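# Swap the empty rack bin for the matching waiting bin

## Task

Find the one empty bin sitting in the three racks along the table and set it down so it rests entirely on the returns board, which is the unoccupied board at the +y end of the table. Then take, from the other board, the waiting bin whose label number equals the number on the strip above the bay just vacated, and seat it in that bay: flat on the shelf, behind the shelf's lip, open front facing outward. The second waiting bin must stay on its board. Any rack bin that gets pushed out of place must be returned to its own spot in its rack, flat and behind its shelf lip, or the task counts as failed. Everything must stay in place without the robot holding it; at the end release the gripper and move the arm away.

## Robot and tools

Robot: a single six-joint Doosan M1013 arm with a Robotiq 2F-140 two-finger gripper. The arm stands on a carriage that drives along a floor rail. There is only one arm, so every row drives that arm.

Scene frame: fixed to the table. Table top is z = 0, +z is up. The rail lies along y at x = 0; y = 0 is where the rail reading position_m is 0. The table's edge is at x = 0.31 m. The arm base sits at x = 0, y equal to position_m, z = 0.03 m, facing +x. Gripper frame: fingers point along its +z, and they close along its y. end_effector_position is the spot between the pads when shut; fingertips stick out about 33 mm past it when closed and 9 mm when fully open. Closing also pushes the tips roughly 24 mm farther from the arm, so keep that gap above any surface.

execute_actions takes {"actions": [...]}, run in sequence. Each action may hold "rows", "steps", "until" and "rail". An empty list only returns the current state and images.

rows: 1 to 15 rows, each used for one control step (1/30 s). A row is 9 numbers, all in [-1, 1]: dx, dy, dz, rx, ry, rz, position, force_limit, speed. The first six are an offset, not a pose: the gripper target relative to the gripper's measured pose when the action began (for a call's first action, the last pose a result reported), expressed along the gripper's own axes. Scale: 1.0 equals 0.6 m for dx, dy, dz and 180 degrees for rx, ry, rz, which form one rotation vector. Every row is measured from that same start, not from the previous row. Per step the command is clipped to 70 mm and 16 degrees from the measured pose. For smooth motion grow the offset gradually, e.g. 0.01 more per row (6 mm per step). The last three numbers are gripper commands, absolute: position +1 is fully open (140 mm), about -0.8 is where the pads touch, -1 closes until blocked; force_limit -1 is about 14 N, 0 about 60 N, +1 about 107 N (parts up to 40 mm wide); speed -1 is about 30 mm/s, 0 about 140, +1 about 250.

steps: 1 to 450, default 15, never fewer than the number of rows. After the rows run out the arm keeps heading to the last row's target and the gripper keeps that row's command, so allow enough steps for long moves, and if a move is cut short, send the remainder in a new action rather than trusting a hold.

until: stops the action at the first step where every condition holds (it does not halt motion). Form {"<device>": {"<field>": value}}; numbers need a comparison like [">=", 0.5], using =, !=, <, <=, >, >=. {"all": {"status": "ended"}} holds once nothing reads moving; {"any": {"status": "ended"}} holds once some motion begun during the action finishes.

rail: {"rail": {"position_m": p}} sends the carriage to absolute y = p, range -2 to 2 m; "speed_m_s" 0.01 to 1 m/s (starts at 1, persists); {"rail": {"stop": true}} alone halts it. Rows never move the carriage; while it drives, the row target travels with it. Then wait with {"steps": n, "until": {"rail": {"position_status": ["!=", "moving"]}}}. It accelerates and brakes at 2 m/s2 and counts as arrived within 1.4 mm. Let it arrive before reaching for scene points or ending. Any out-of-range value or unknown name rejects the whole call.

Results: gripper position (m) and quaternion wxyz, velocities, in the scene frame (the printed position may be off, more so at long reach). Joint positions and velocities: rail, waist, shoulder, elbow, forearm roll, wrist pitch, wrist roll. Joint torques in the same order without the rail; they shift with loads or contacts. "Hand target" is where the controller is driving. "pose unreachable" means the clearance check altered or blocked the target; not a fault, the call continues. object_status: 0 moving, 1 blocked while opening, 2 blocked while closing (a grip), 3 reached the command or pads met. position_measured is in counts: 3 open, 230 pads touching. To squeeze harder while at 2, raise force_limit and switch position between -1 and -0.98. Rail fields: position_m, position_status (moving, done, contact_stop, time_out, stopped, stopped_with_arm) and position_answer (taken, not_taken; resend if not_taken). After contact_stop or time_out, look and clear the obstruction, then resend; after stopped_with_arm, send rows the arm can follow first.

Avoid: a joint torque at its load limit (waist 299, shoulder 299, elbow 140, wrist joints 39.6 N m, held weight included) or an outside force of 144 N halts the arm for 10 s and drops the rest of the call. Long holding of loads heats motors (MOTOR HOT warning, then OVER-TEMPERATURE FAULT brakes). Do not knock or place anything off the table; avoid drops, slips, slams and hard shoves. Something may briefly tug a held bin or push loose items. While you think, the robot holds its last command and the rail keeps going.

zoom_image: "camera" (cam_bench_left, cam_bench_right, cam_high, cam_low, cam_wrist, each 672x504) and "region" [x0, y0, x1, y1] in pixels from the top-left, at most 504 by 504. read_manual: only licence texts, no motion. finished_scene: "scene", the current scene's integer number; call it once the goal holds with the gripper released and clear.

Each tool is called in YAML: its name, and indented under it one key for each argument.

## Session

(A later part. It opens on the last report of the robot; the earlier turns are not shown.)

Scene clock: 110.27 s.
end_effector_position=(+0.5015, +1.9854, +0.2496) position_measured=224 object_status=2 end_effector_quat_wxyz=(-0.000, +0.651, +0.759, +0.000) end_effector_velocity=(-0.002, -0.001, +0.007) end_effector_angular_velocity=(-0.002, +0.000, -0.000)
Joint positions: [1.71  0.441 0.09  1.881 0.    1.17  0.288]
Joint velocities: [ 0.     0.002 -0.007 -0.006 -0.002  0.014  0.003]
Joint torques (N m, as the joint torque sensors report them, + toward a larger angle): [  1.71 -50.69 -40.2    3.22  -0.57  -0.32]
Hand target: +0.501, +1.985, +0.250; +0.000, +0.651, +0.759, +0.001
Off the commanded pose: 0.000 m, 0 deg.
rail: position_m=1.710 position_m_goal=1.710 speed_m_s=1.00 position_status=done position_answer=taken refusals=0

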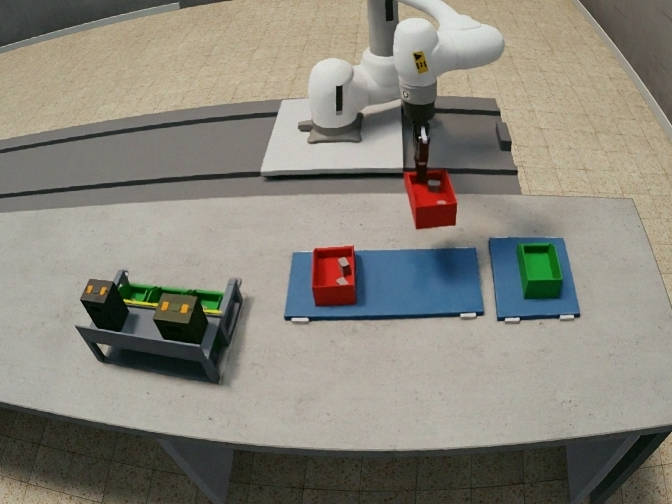

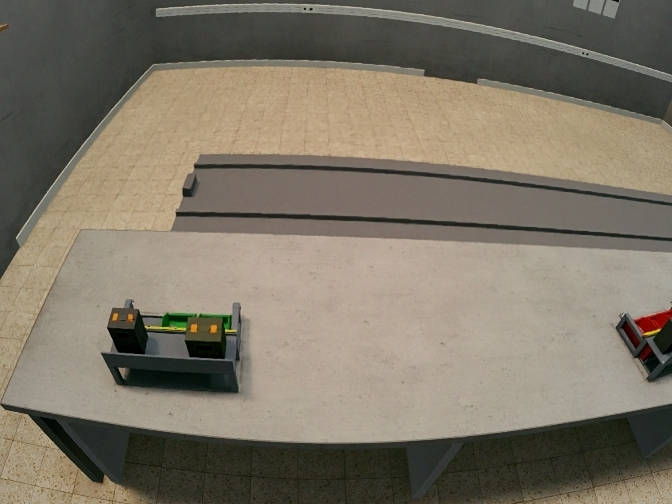

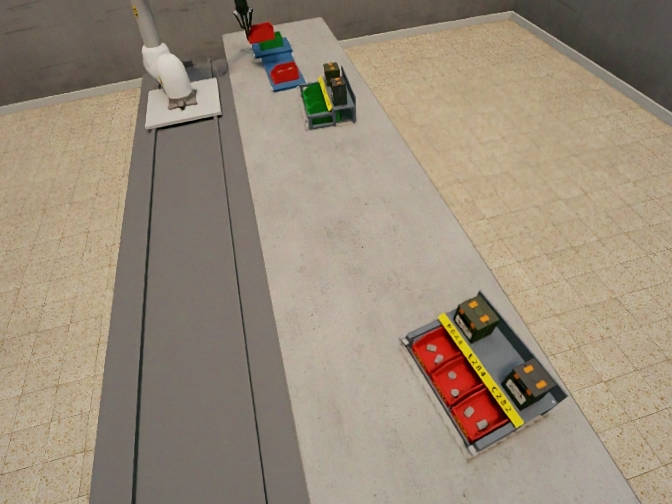

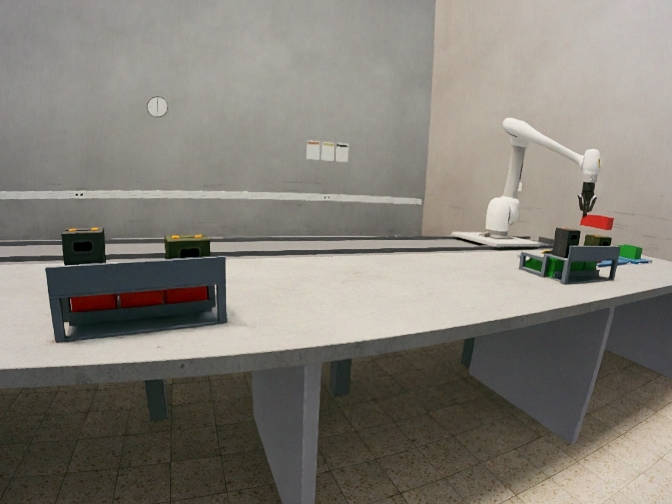

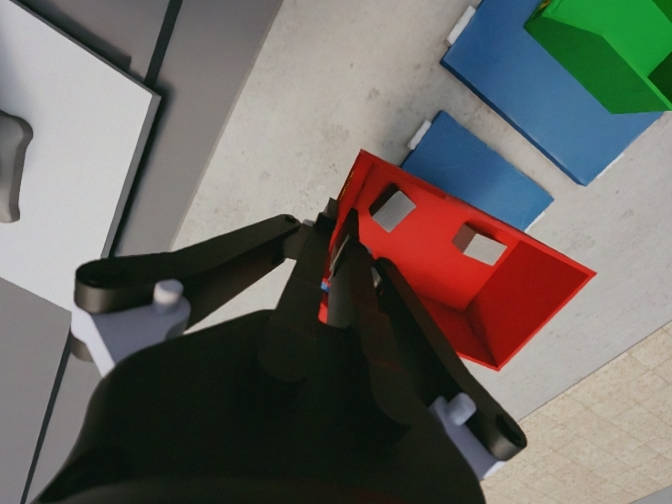

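execute_actions:
  actions:
    - {"rail":{"position_m":-2.0},"rows":[[0,0,0,0,0,0.007,-1,1,0],[0,0,0,0,0,0.014,-1,1,0],[0,0,0,0,0,0.021,-1,1,0],[0,0,0,0,0,0.028,-1,1,0],[0,0,0,0,0,0.035,-1,1,0]],"steps":20}
    - {"rows":[[-0.01,0,0,0,0,0,-1,1,0],[-0.025,0,0,0,0,0,-1,1,0],[-0.045,0,0,0,0,0,-1,1,0],[-0.07,0,0,0,0,0,-1,1,0],[-0.095,0,0,0,0,0,-1,1,0],[-0.12,0,0,0,0,0,-1,1,0],[-0.145,0,0,0,0,0,-1,1,0],[-0.17,0,0,0,0,0,-1,1,0],[-0.195,0,0,0,0,0,-1,1,0],[-0.22,0,0,0,0,0,-1,1,0],[-0.245,0,0,0,0,0,-1,1,0],[-0.27,0,0,0,0,0,-1,1,0],[-0.29,0,0,0,0,0,-1,1,0],[-0.31,0,0,0,0,0,-1,1,0],[-0.32,0,0,0,0,0,-1,1,0]],"steps":24}
    - {"rows":[[-0.01,0,0,0,0,0,-1,1,0],[-0.025,0,0,0,0,0,-1,1,0],[-0.045,0,0,0,0,0,-1,1,0],[-0.07,0,0,0,0,0,-1,1,0],[-0.095,0,0,0,0,0,-1,1,0],[-0.12,0,0,0,0,0,-1,1,0],[-0.145,0,0,0,0,0,-1,1,0],[-0.17,0,0,0,0,0,-1,1,0],[-0.195,0,0,0,0,0,-1,1,0],[-0.22,0,0,0,0,0,-1,1,0],[-0.245,0,0,0,0,0,-1,1,0],[-0.27,0,0,0,0,0,-1,1,0],[-0.29,0,0,0,0,0,-1,1,0],[-0.31,0,0,0,0,0,-1,1,0],[-0.32,0,0,0,0,0,-1,1,0]],"steps":24}
    - {"rows":[[-0.01,0,0,0,0,0,-1,1,0],[-0.025,0,0,0,0,0,-1,1,0],[-0.045,0,0,0,0,0,-1,1,0],[-0.07,0,0,0,0,0,-1,1,0],[-0.095,0,0,0,0,0,-1,1,0],[-0.12,0,0,0,0,0,-1,1,0],[-0.145,0,0,0,0,0,-1,1,0],[-0.17,0,0,0,0,0,-1,1,0],[-0.195,0,0,0,0,0,-1,1,0],[-0.22,0,0,0,0,0,-1,1,0],[-0.245,0,0,0,0,0,-1,1,0],[-0.27,0,0,0,0,0,-1,1,0],[-0.29,0,0,0,0,0,-1,1,0],[-0.31,0,0,0,0,0,-1,1,0],[-0.32,0,0,0,0,0,-1,1,0]],"steps":24}
    - {"steps":150,"until":{"rail":{"position_status":["!=","moving"]}}}

Scene clock: 126.27 s.
end_effector_position=(+0.5251, -2.3018, +0.2493) position_measured=224 object_status=2 end_effector_quat_wxyz=(+0.001, +0.692, +0.722, -0.000) end_effector_velocity=(-0.000, -0.000, +0.000) end_effector_angular_velocity=(-0.000, -0.000, +0.000)
Joint positions: [-2.    -0.578  0.142  1.822 -0.001  1.176 -0.621]
Joint velocities: [-0.  0. -0.  0.  0.  0. -0.]
Joint torques (N m, as the joint torque sensors report them, + toward a larger angle): [ 19.67 -72.86 -37.26   4.44   0.05   0.03]
Hand target: +0.525, -2.301, +0.249; +0.001, +0.692, +0.722, -0.000
Off the commanded pose: 0.001 m, 0 deg.
rail: position_m=-2.000 position_m_goal=-2.000 speed_m_s=1.00 position_status=done position_answer=taken refusals=0

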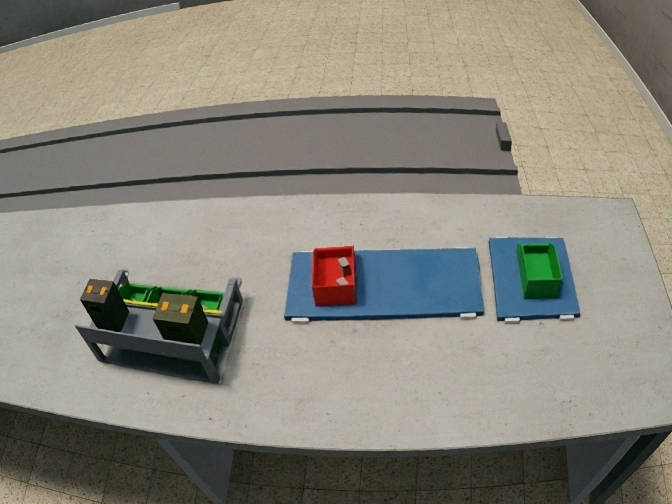

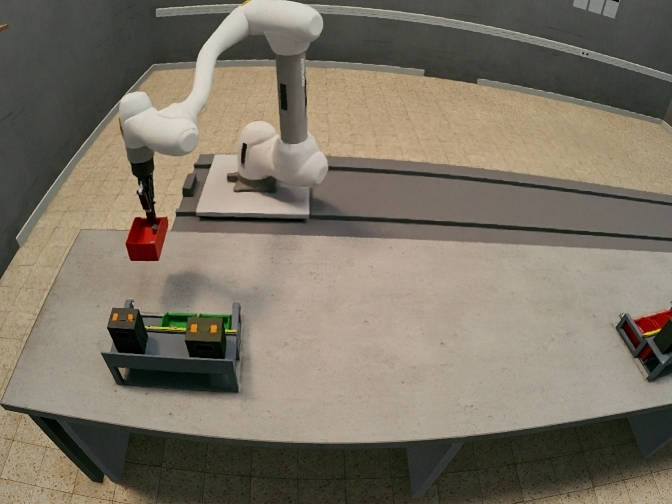

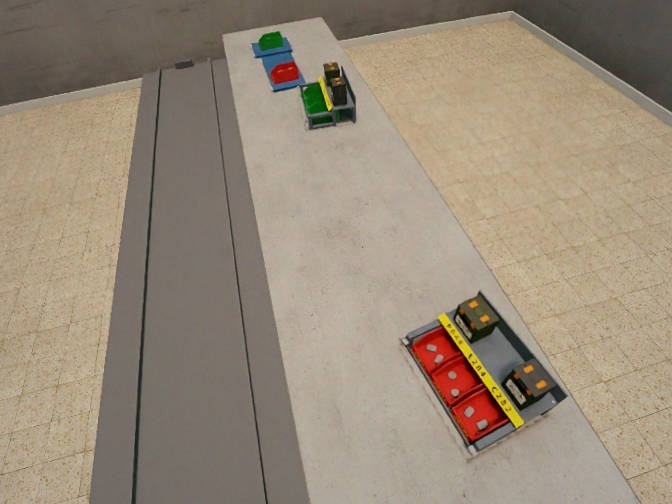

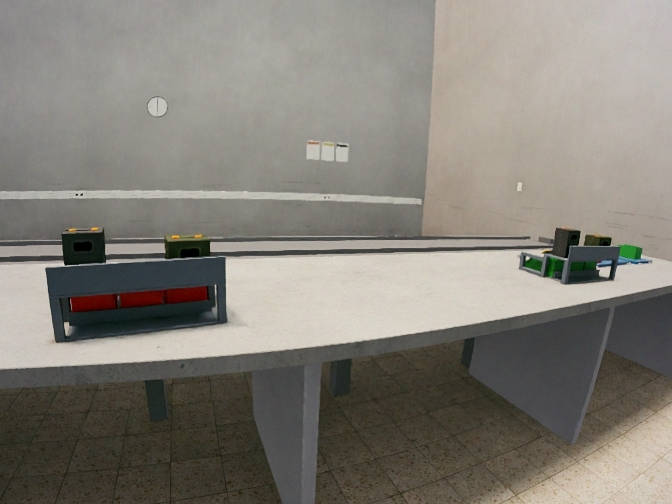

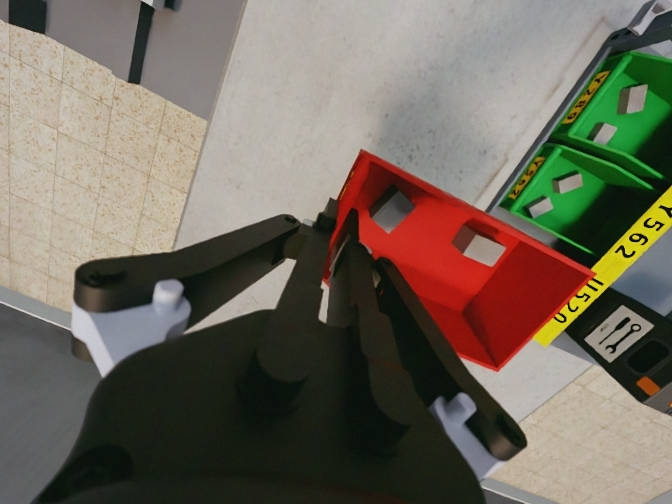

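execute_actions:
  actions:
    - {"rows":[[0,0.01,0.005,0.003,0,0,-1,1,0],[0,0.03,0.015,0.008,0,0,-1,1,0],[0,0.055,0.03,0.014,0,0,-1,1,0],[0,0.08,0.045,0.02,0,0,-1,1,0],[0,0.105,0.06,0.026,0,0,-1,1,0],[0,0.13,0.075,0.032,0,0,-1,1,0],[0,0.155,0.09,0.038,0,0,-1,1,0],[0,0.175,0.105,0.044,0,0,-1,1,0],[0,0.19,0.12,0.05,0,0,-1,1,0],[0,0.195,0.14,0.0556,0,0,-1,1,0],[0,0.195,0.16,0.0556,0,0,-1,1,0],[0,0.195,0.18,0.0556,0,0,-1,1,0],[0,0.195,0.2,0.0556,0,0,-1,1,0],[0,0.195,0.215,0.0556,0,0,-1,1,0],[0,0.195,0.2245,0.0556,0,0,-1,1,0]],"steps":24}

Scene clock: 136.00 s.
end_effector_position=(+0.6420, -2.2968, +0.1145) position_measured=224 object_status=2 end_effector_quat_wxyz=(-0.060, +0.689, +0.719, -0.063) end_effector_velocity=(+0.001, -0.000, -0.002) end_effector_angular_velocity=(+0.000, +0.001, +0.000)
Joint positions: [-2.    -0.443  0.472  1.65  -0.088  1.175 -0.446]
Joint velocities: [ 0.     0.     0.003 -0.001 -0.    -0.001  0.   ]
Joint torques (N m, as the joint torque sensors report them, + toward a larger angle): [  2.88 -85.87 -38.21   2.88  -0.14   0.09]
Hand target: +0.642, -2.297, +0.114; -0.060, +0.689, +0.719, -0.063
Off the commanded pose: 0.000 m, 0 deg.
rail: position_m=-2.000 position_m_goal=-2.000 speed_m_s=1.00 position_status=done position_answer=taken refusals=0

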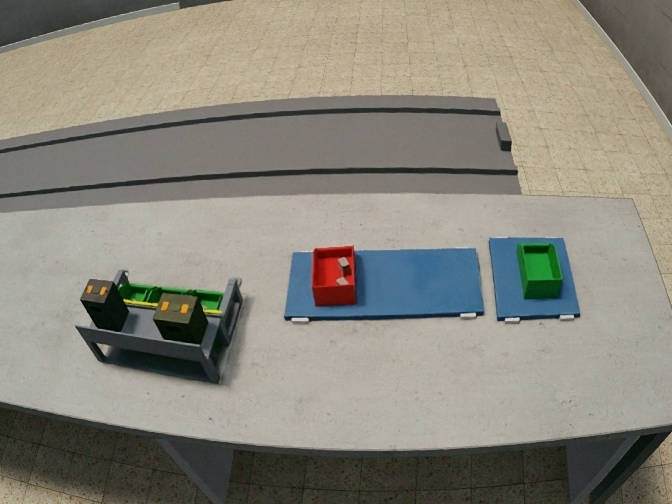

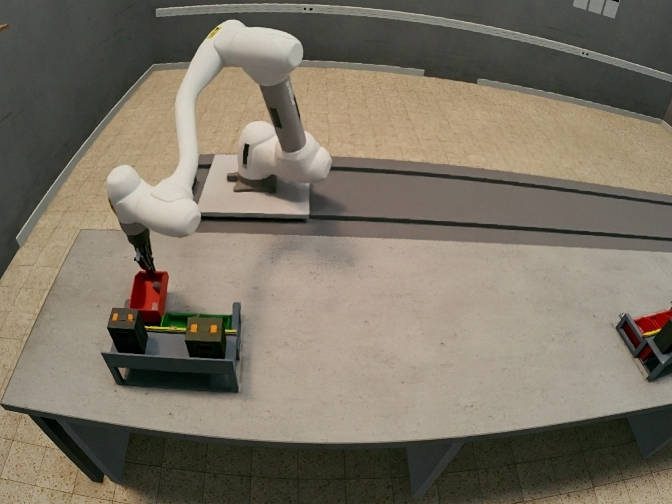

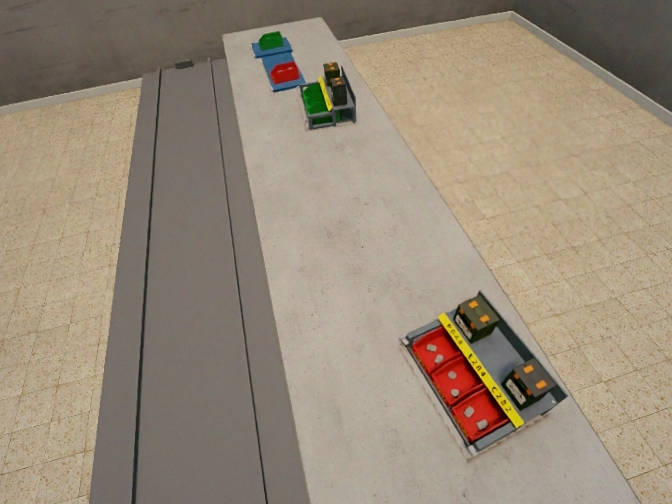

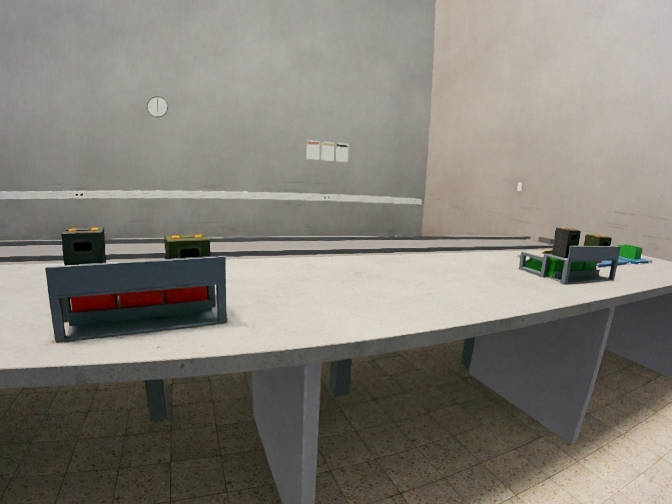

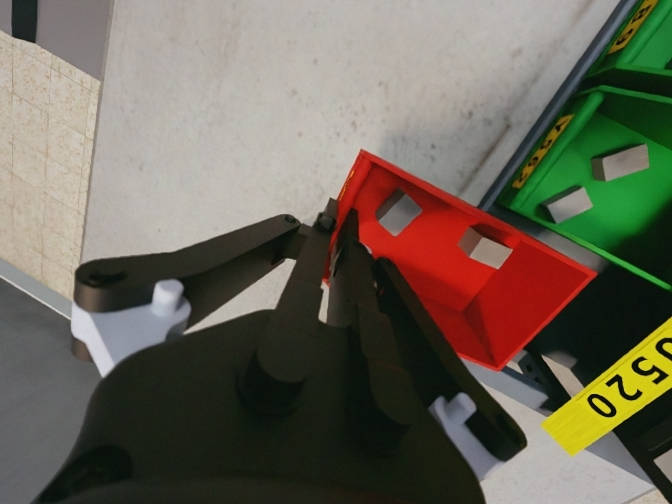

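Matches the reference view. Advance part way.

execute_actions:
  actions:
    - {"rows":[[0,0.006,0,0,0,0,-1,1,0],[0,0.015,0,0,0,0,-1,1,0],[0,0.025,0,0,0,0,-1,1,0],[0,0.035,0,0,0,0,-1,1,0],[0,0.045,0,0,0,0,-1,1,0],[0,0.055,0,0,0,0,-1,1,0],[0,0.065,0,0,0,0,-1,1,0],[0,0.075,0,0,0,0,-1,1,0],[0,0.085,0,0,0,0,-1,1,0],[0,0.095,0,0,0,0,-1,1,0],[0,0.105,0,0,0,0,-1,1,0],[0,0.115,0,0,0,0,-1,1,0],[0,0.125,0,0,0,0,-1,1,0],[0,0.135,0,0,0,0,-1,1,0],[0,0.14,0,0,0,0,-1,1,0]],"steps":20}

Scene clock: 140.43 s.
end_effector_position=(+0.7244, -2.2932, +0.0999) position_measured=224 object_status=2 end_effector_quat_wxyz=(-0.060, +0.689, +0.719, -0.063) end_effector_velocity=(+0.006, -0.001, +0.000) end_effector_angular_velocity=(+0.000, +0.002, -0.001)
Joint positions: [-2.    -0.397  0.589  1.488 -0.079  1.223 -0.407]
Joint velocities: [ 0.     0.002  0.009 -0.016 -0.     0.009  0.002]
Joint torques (N m, as the joint torque sensors report them, + toward a larger angle): [  -0.67 -100.76  -38.59    2.87   -0.42    0.38]
Hand target: +0.725, -2.293, +0.100; -0.060, +0.689, +0.719, -0.063
Off the commanded pose: 0.000 m, 0 deg.
rail: position_m=-2.000 position_m_goal=-2.000 speed_m_s=1.00 position_status=done position_answer=taken refusals=0

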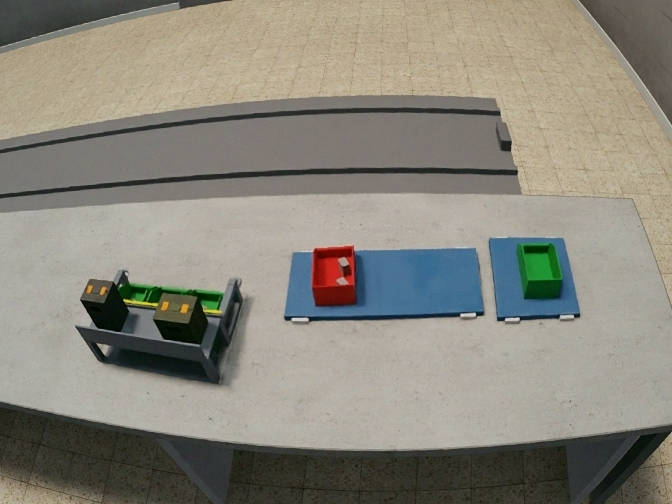

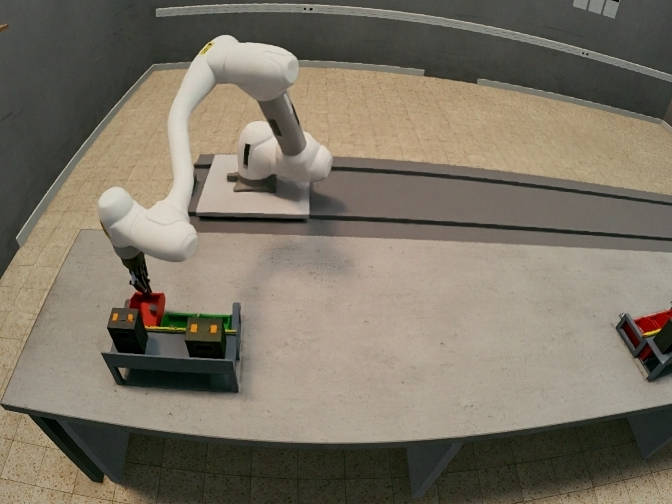

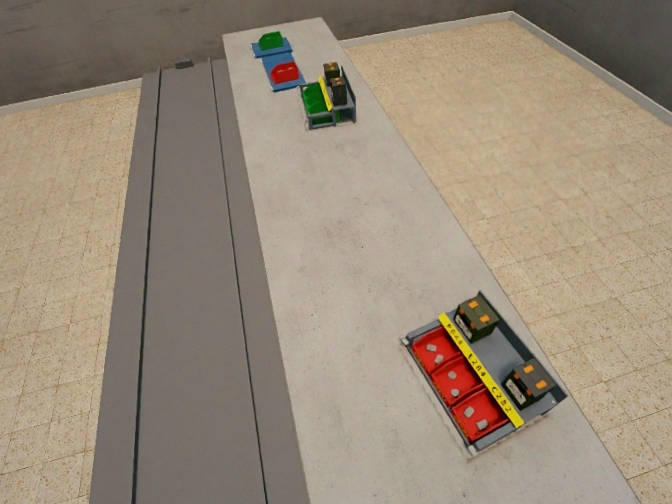

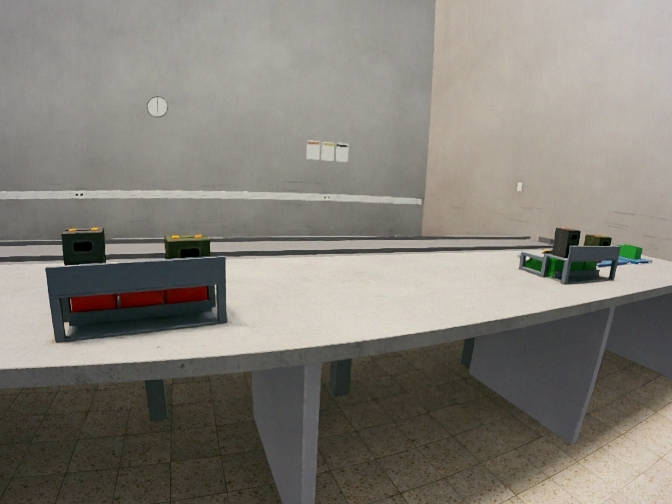

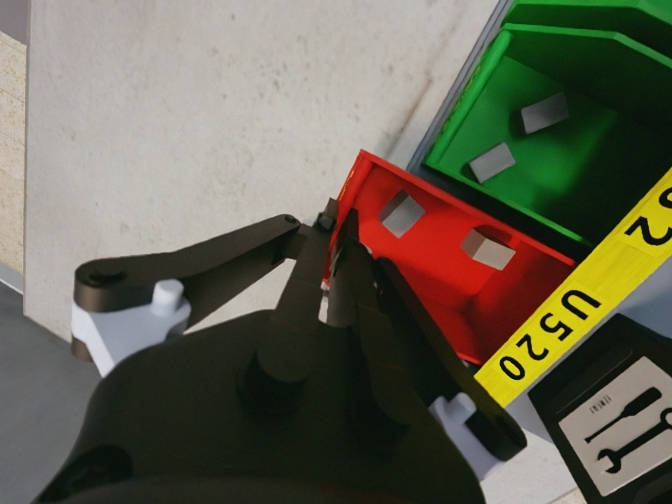

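Under the strip. Continue.

execute_actions:
  actions:
    - {"rows":[[0,0.006,0,0,0,0,-1,1,0],[0,0.015,0,0,0,0,-1,1,0],[0,0.025,0,0,0,0,-1,1,0],[0,0.035,0,0,0,0,-1,1,0],[0,0.045,0,0,0,0,-1,1,0],[0,0.055,0,0,0,0,-1,1,0],[0,0.065,0,0,0,0,-1,1,0],[0,0.075,0,0,0,0,-1,1,0],[0,0.082,0,0,0,0,-1,1,0],[0,0.087,0,0,0,0,-1,1,0]],"steps":18}

Scene clock: 143.53 s.
end_effector_position=(+0.7757, -2.2911, +0.0908) position_measured=224 object_status=2 end_effector_quat_wxyz=(-0.060, +0.689, +0.719, -0.063) end_effector_velocity=(+0.001, -0.000, -0.000) end_effector_angular_velocity=(+0.000, +0.000, -0.000)
Joint positions: [-2.    -0.372  0.664  1.375 -0.074  1.262 -0.387]
Joint velocities: [ 0.     0.     0.001 -0.002 -0.     0.001  0.   ]
Joint torques (N m, as the joint torque sensors report them, + toward a larger angle): [   2.52 -103.7   -39.8     3.14   -0.2     0.04]
Hand target: +0.776, -2.291, +0.091; -0.060, +0.689, +0.719, -0.063
Off the commanded pose: 0.000 m, 0 deg.
rail: position_m=-2.000 position_m_goal=-2.000 speed_m_s=1.00 position_status=done position_answer=taken refusals=0

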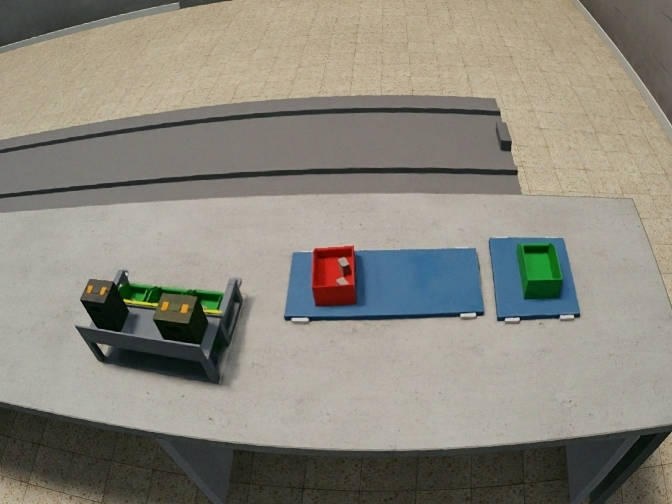

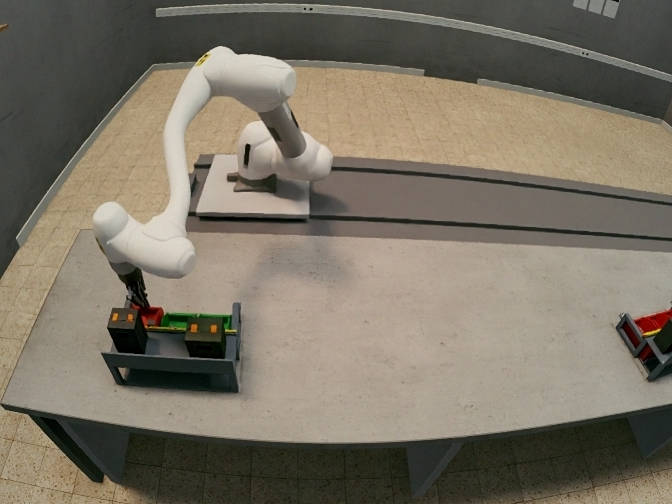

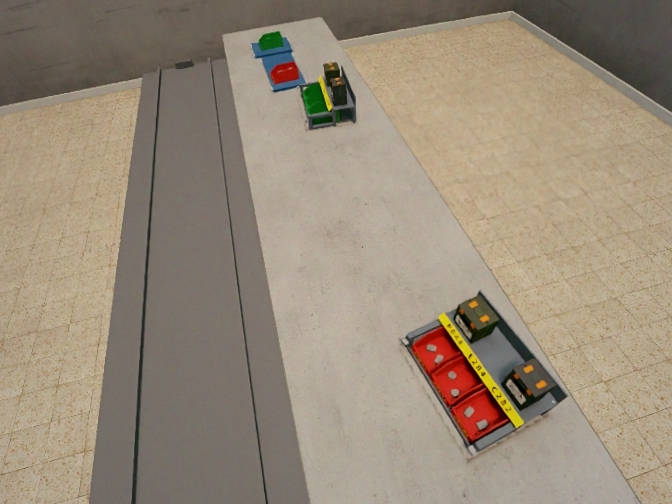

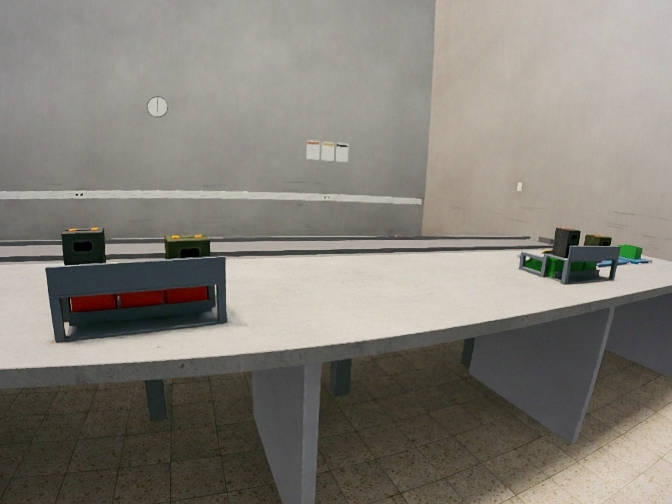

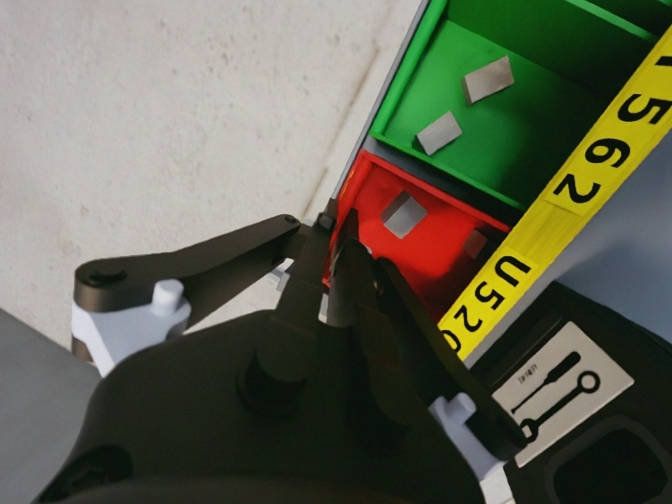

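execute_actions:
  actions:
    - {"rows":[[0,0,0.006,-0.008,0,0,-1,1,0],[0,0,0.013,-0.016,0,0,-1,1,0],[0,0,0.02,-0.024,0,0,-1,1,0],[0,0,0.026,-0.032,0,0,-1,1,0],[0,0,0.033,-0.04,0,0,-1,1,0],[0,0,0.039,-0.048,0,0,-1,1,0],[0,0,0.046,-0.056,0,0,-1,1,0],[0,0,0.052,-0.062,0,0,-1,1,0]],"steps":18}

zoom_image:
  camera: "cam_wrist"
  region: [240, 60, 480, 300]

Scene clock: 147.27 s.
end_effector_position=(+0.7703, -2.2913, +0.0602) position_measured=224 object_status=2 end_effector_quat_wxyz=(+0.008, +0.692, +0.722, +0.007) end_effector_velocity=(-0.000, +0.000, -0.000) end_effector_angular_velocity=(+0.001, -0.002, +0.001)
Joint positions: [-2.    -0.407  0.594  1.551  0.01   0.977 -0.455]
Joint velocities: [ 0.    -0.001 -0.001  0.002  0.002 -0.003 -0.003]
Joint torques (N m, as the joint torque sensors report them, + toward a larger angle): [  3.47 -96.97 -38.98   2.87  -1.36   0.29]
Hand target: +0.770, -2.291, +0.060; +0.008, +0.692, +0.722, +0.007
Off the commanded pose: 0.000 m, 0 deg.
rail: position_m=-2.000 position_m_goal=-2.000 speed_m_s=1.00 position_status=done position_answer=taken refusals=0

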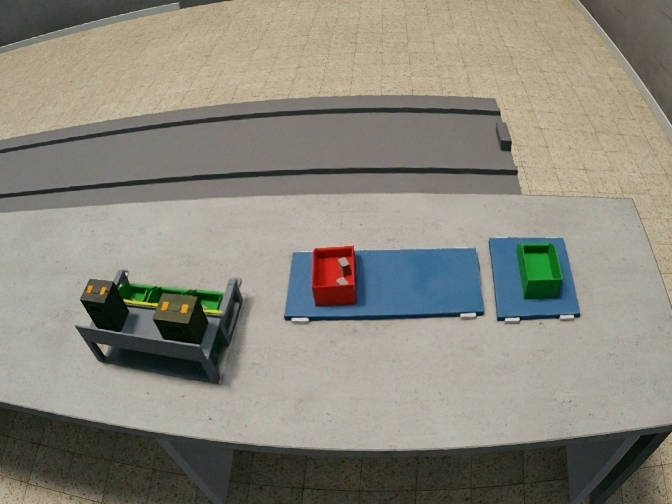

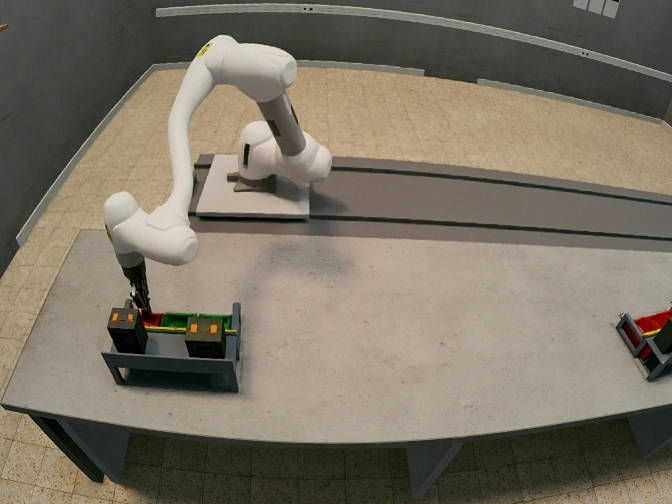

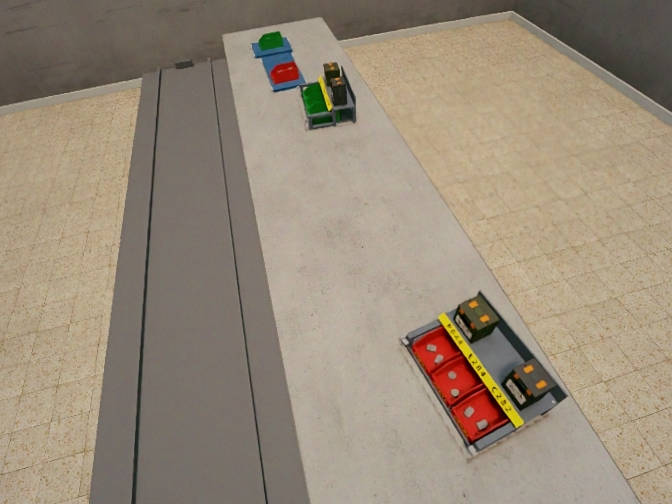

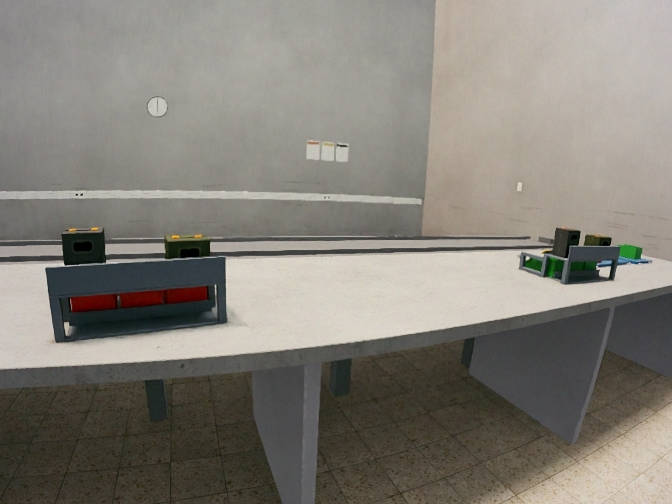

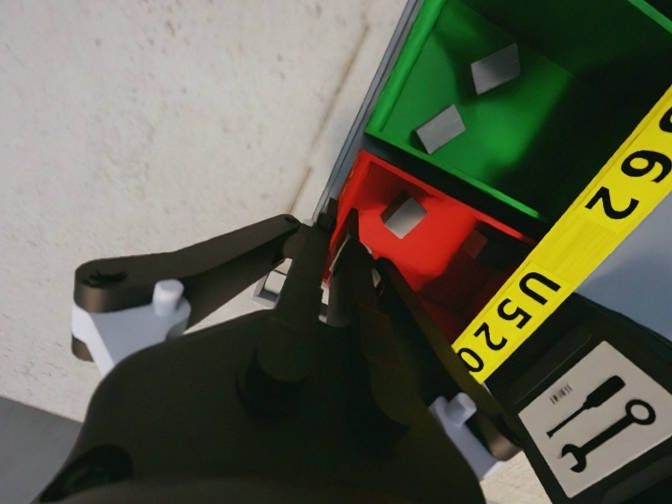

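Region (240, 60, 480, 300) of cam_wrist's 672x504 image, scaled by 2.100, with more detail than that image has.

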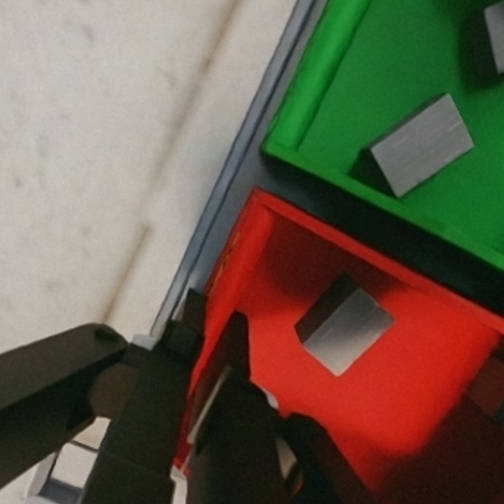

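Slight contact at the back; back off 2 mm, release, lift.

execute_actions:
  actions:
    - {"rows":[[0,-0.004,0,0,0,0,-1,1,0]],"steps":6}
    - {"rows":[[0,0,0,0,0,0,-0.5,1,0]],"steps":12}
    - {"rows":[[0,0,-0.02,0,0,0,-0.5,1,0],[0,0,-0.05,0,0,0,-0.5,1,0],[0,0,-0.09,0,0,0,-0.5,1,0],[0,0,-0.13,0,0,0,-0.5,1,0],[0,-0.03,-0.17,0,0,0,-0.5,1,0],[0,-0.08,-0.2,0,0,0,-0.5,1,0],[0,-0.14,-0.22,0,0,0,-0.5,1,0],[-0.03,-0.2,-0.22,0,0,0,-0.5,1,0]],"steps":22}

Scene clock: 151.07 s.
end_effector_position=(+0.6462, -2.3144, +0.1897) position_measured=192 object_status=3 end_effector_quat_wxyz=(+0.008, +0.692, +0.722, +0.007) end_effector_velocity=(-0.001, +0.000, +0.002) end_effector_angular_velocity=(+0.000, -0.001, +0.001)
Joint positions: [-2.    -0.505  0.343  1.679  0.011  1.101 -0.553]
Joint velocities: [ 0.    -0.001 -0.003  0.001  0.001  0.001 -0.003]
Joint torques (N m, as the joint torque sensors report them, + toward a larger angle): [  3.34 -71.38 -39.28   3.38  -0.68  -0.1 ]
Hand target: +0.646, -2.314, +0.190; +0.008, +0.692, +0.722, +0.007
Off the commanded pose: 0.000 m, 0 deg.
rail: position_m=-2.000 position_m_goal=-2.000 speed_m_s=1.00 position_status=done position_answer=taken refusals=0

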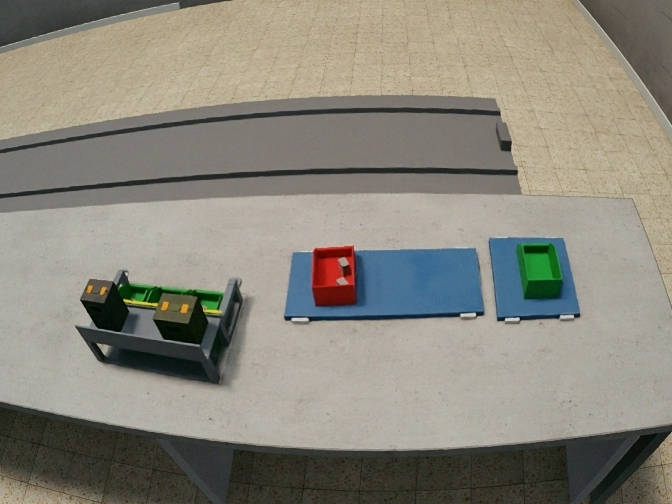

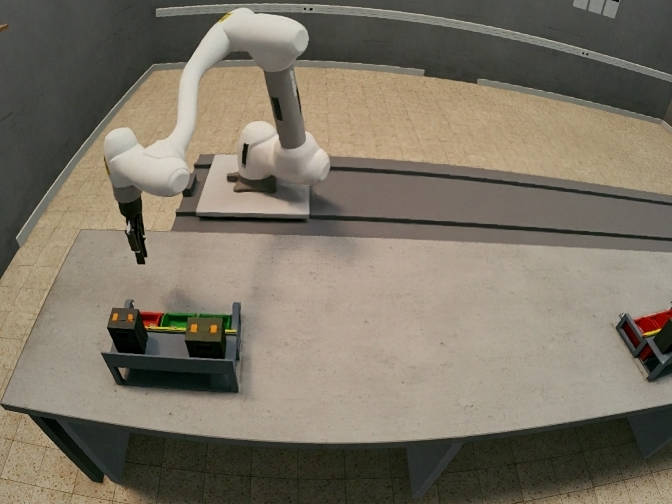

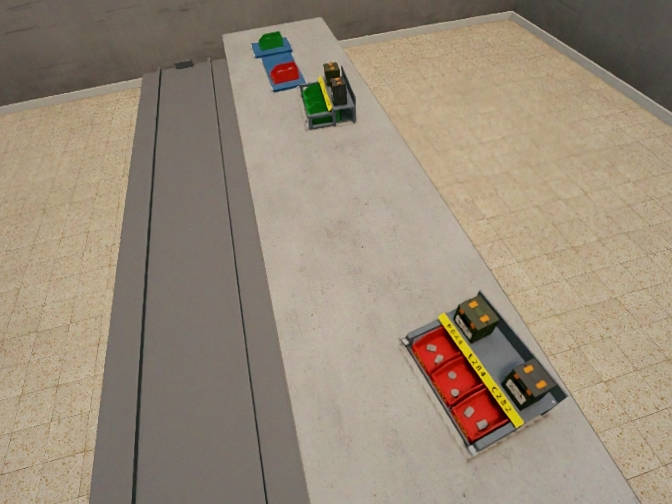

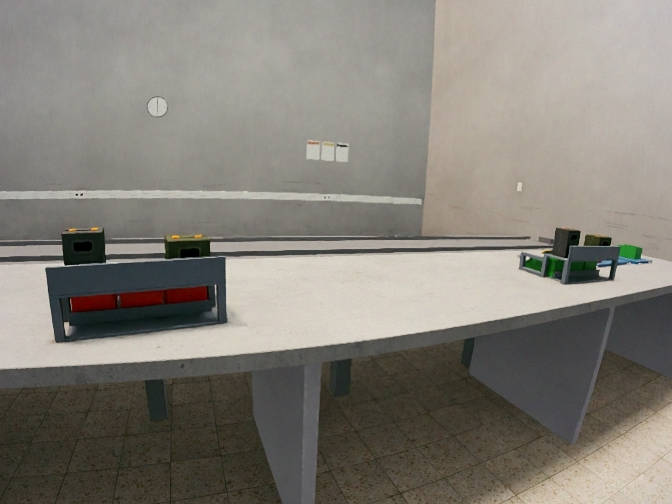

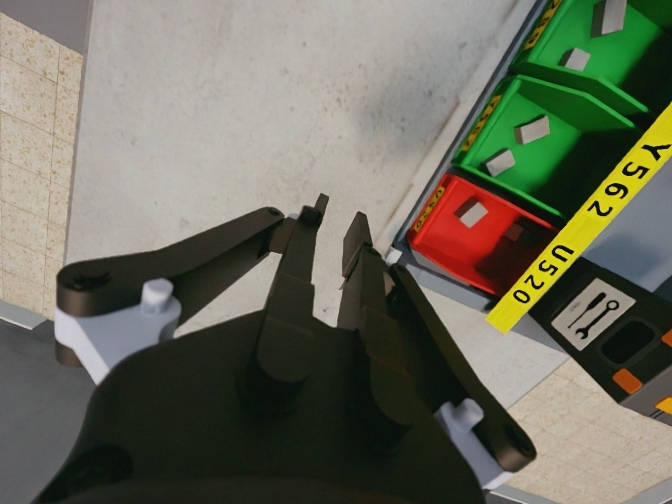

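finished_scene:
  scene: 2

The scene is finished: the task was done.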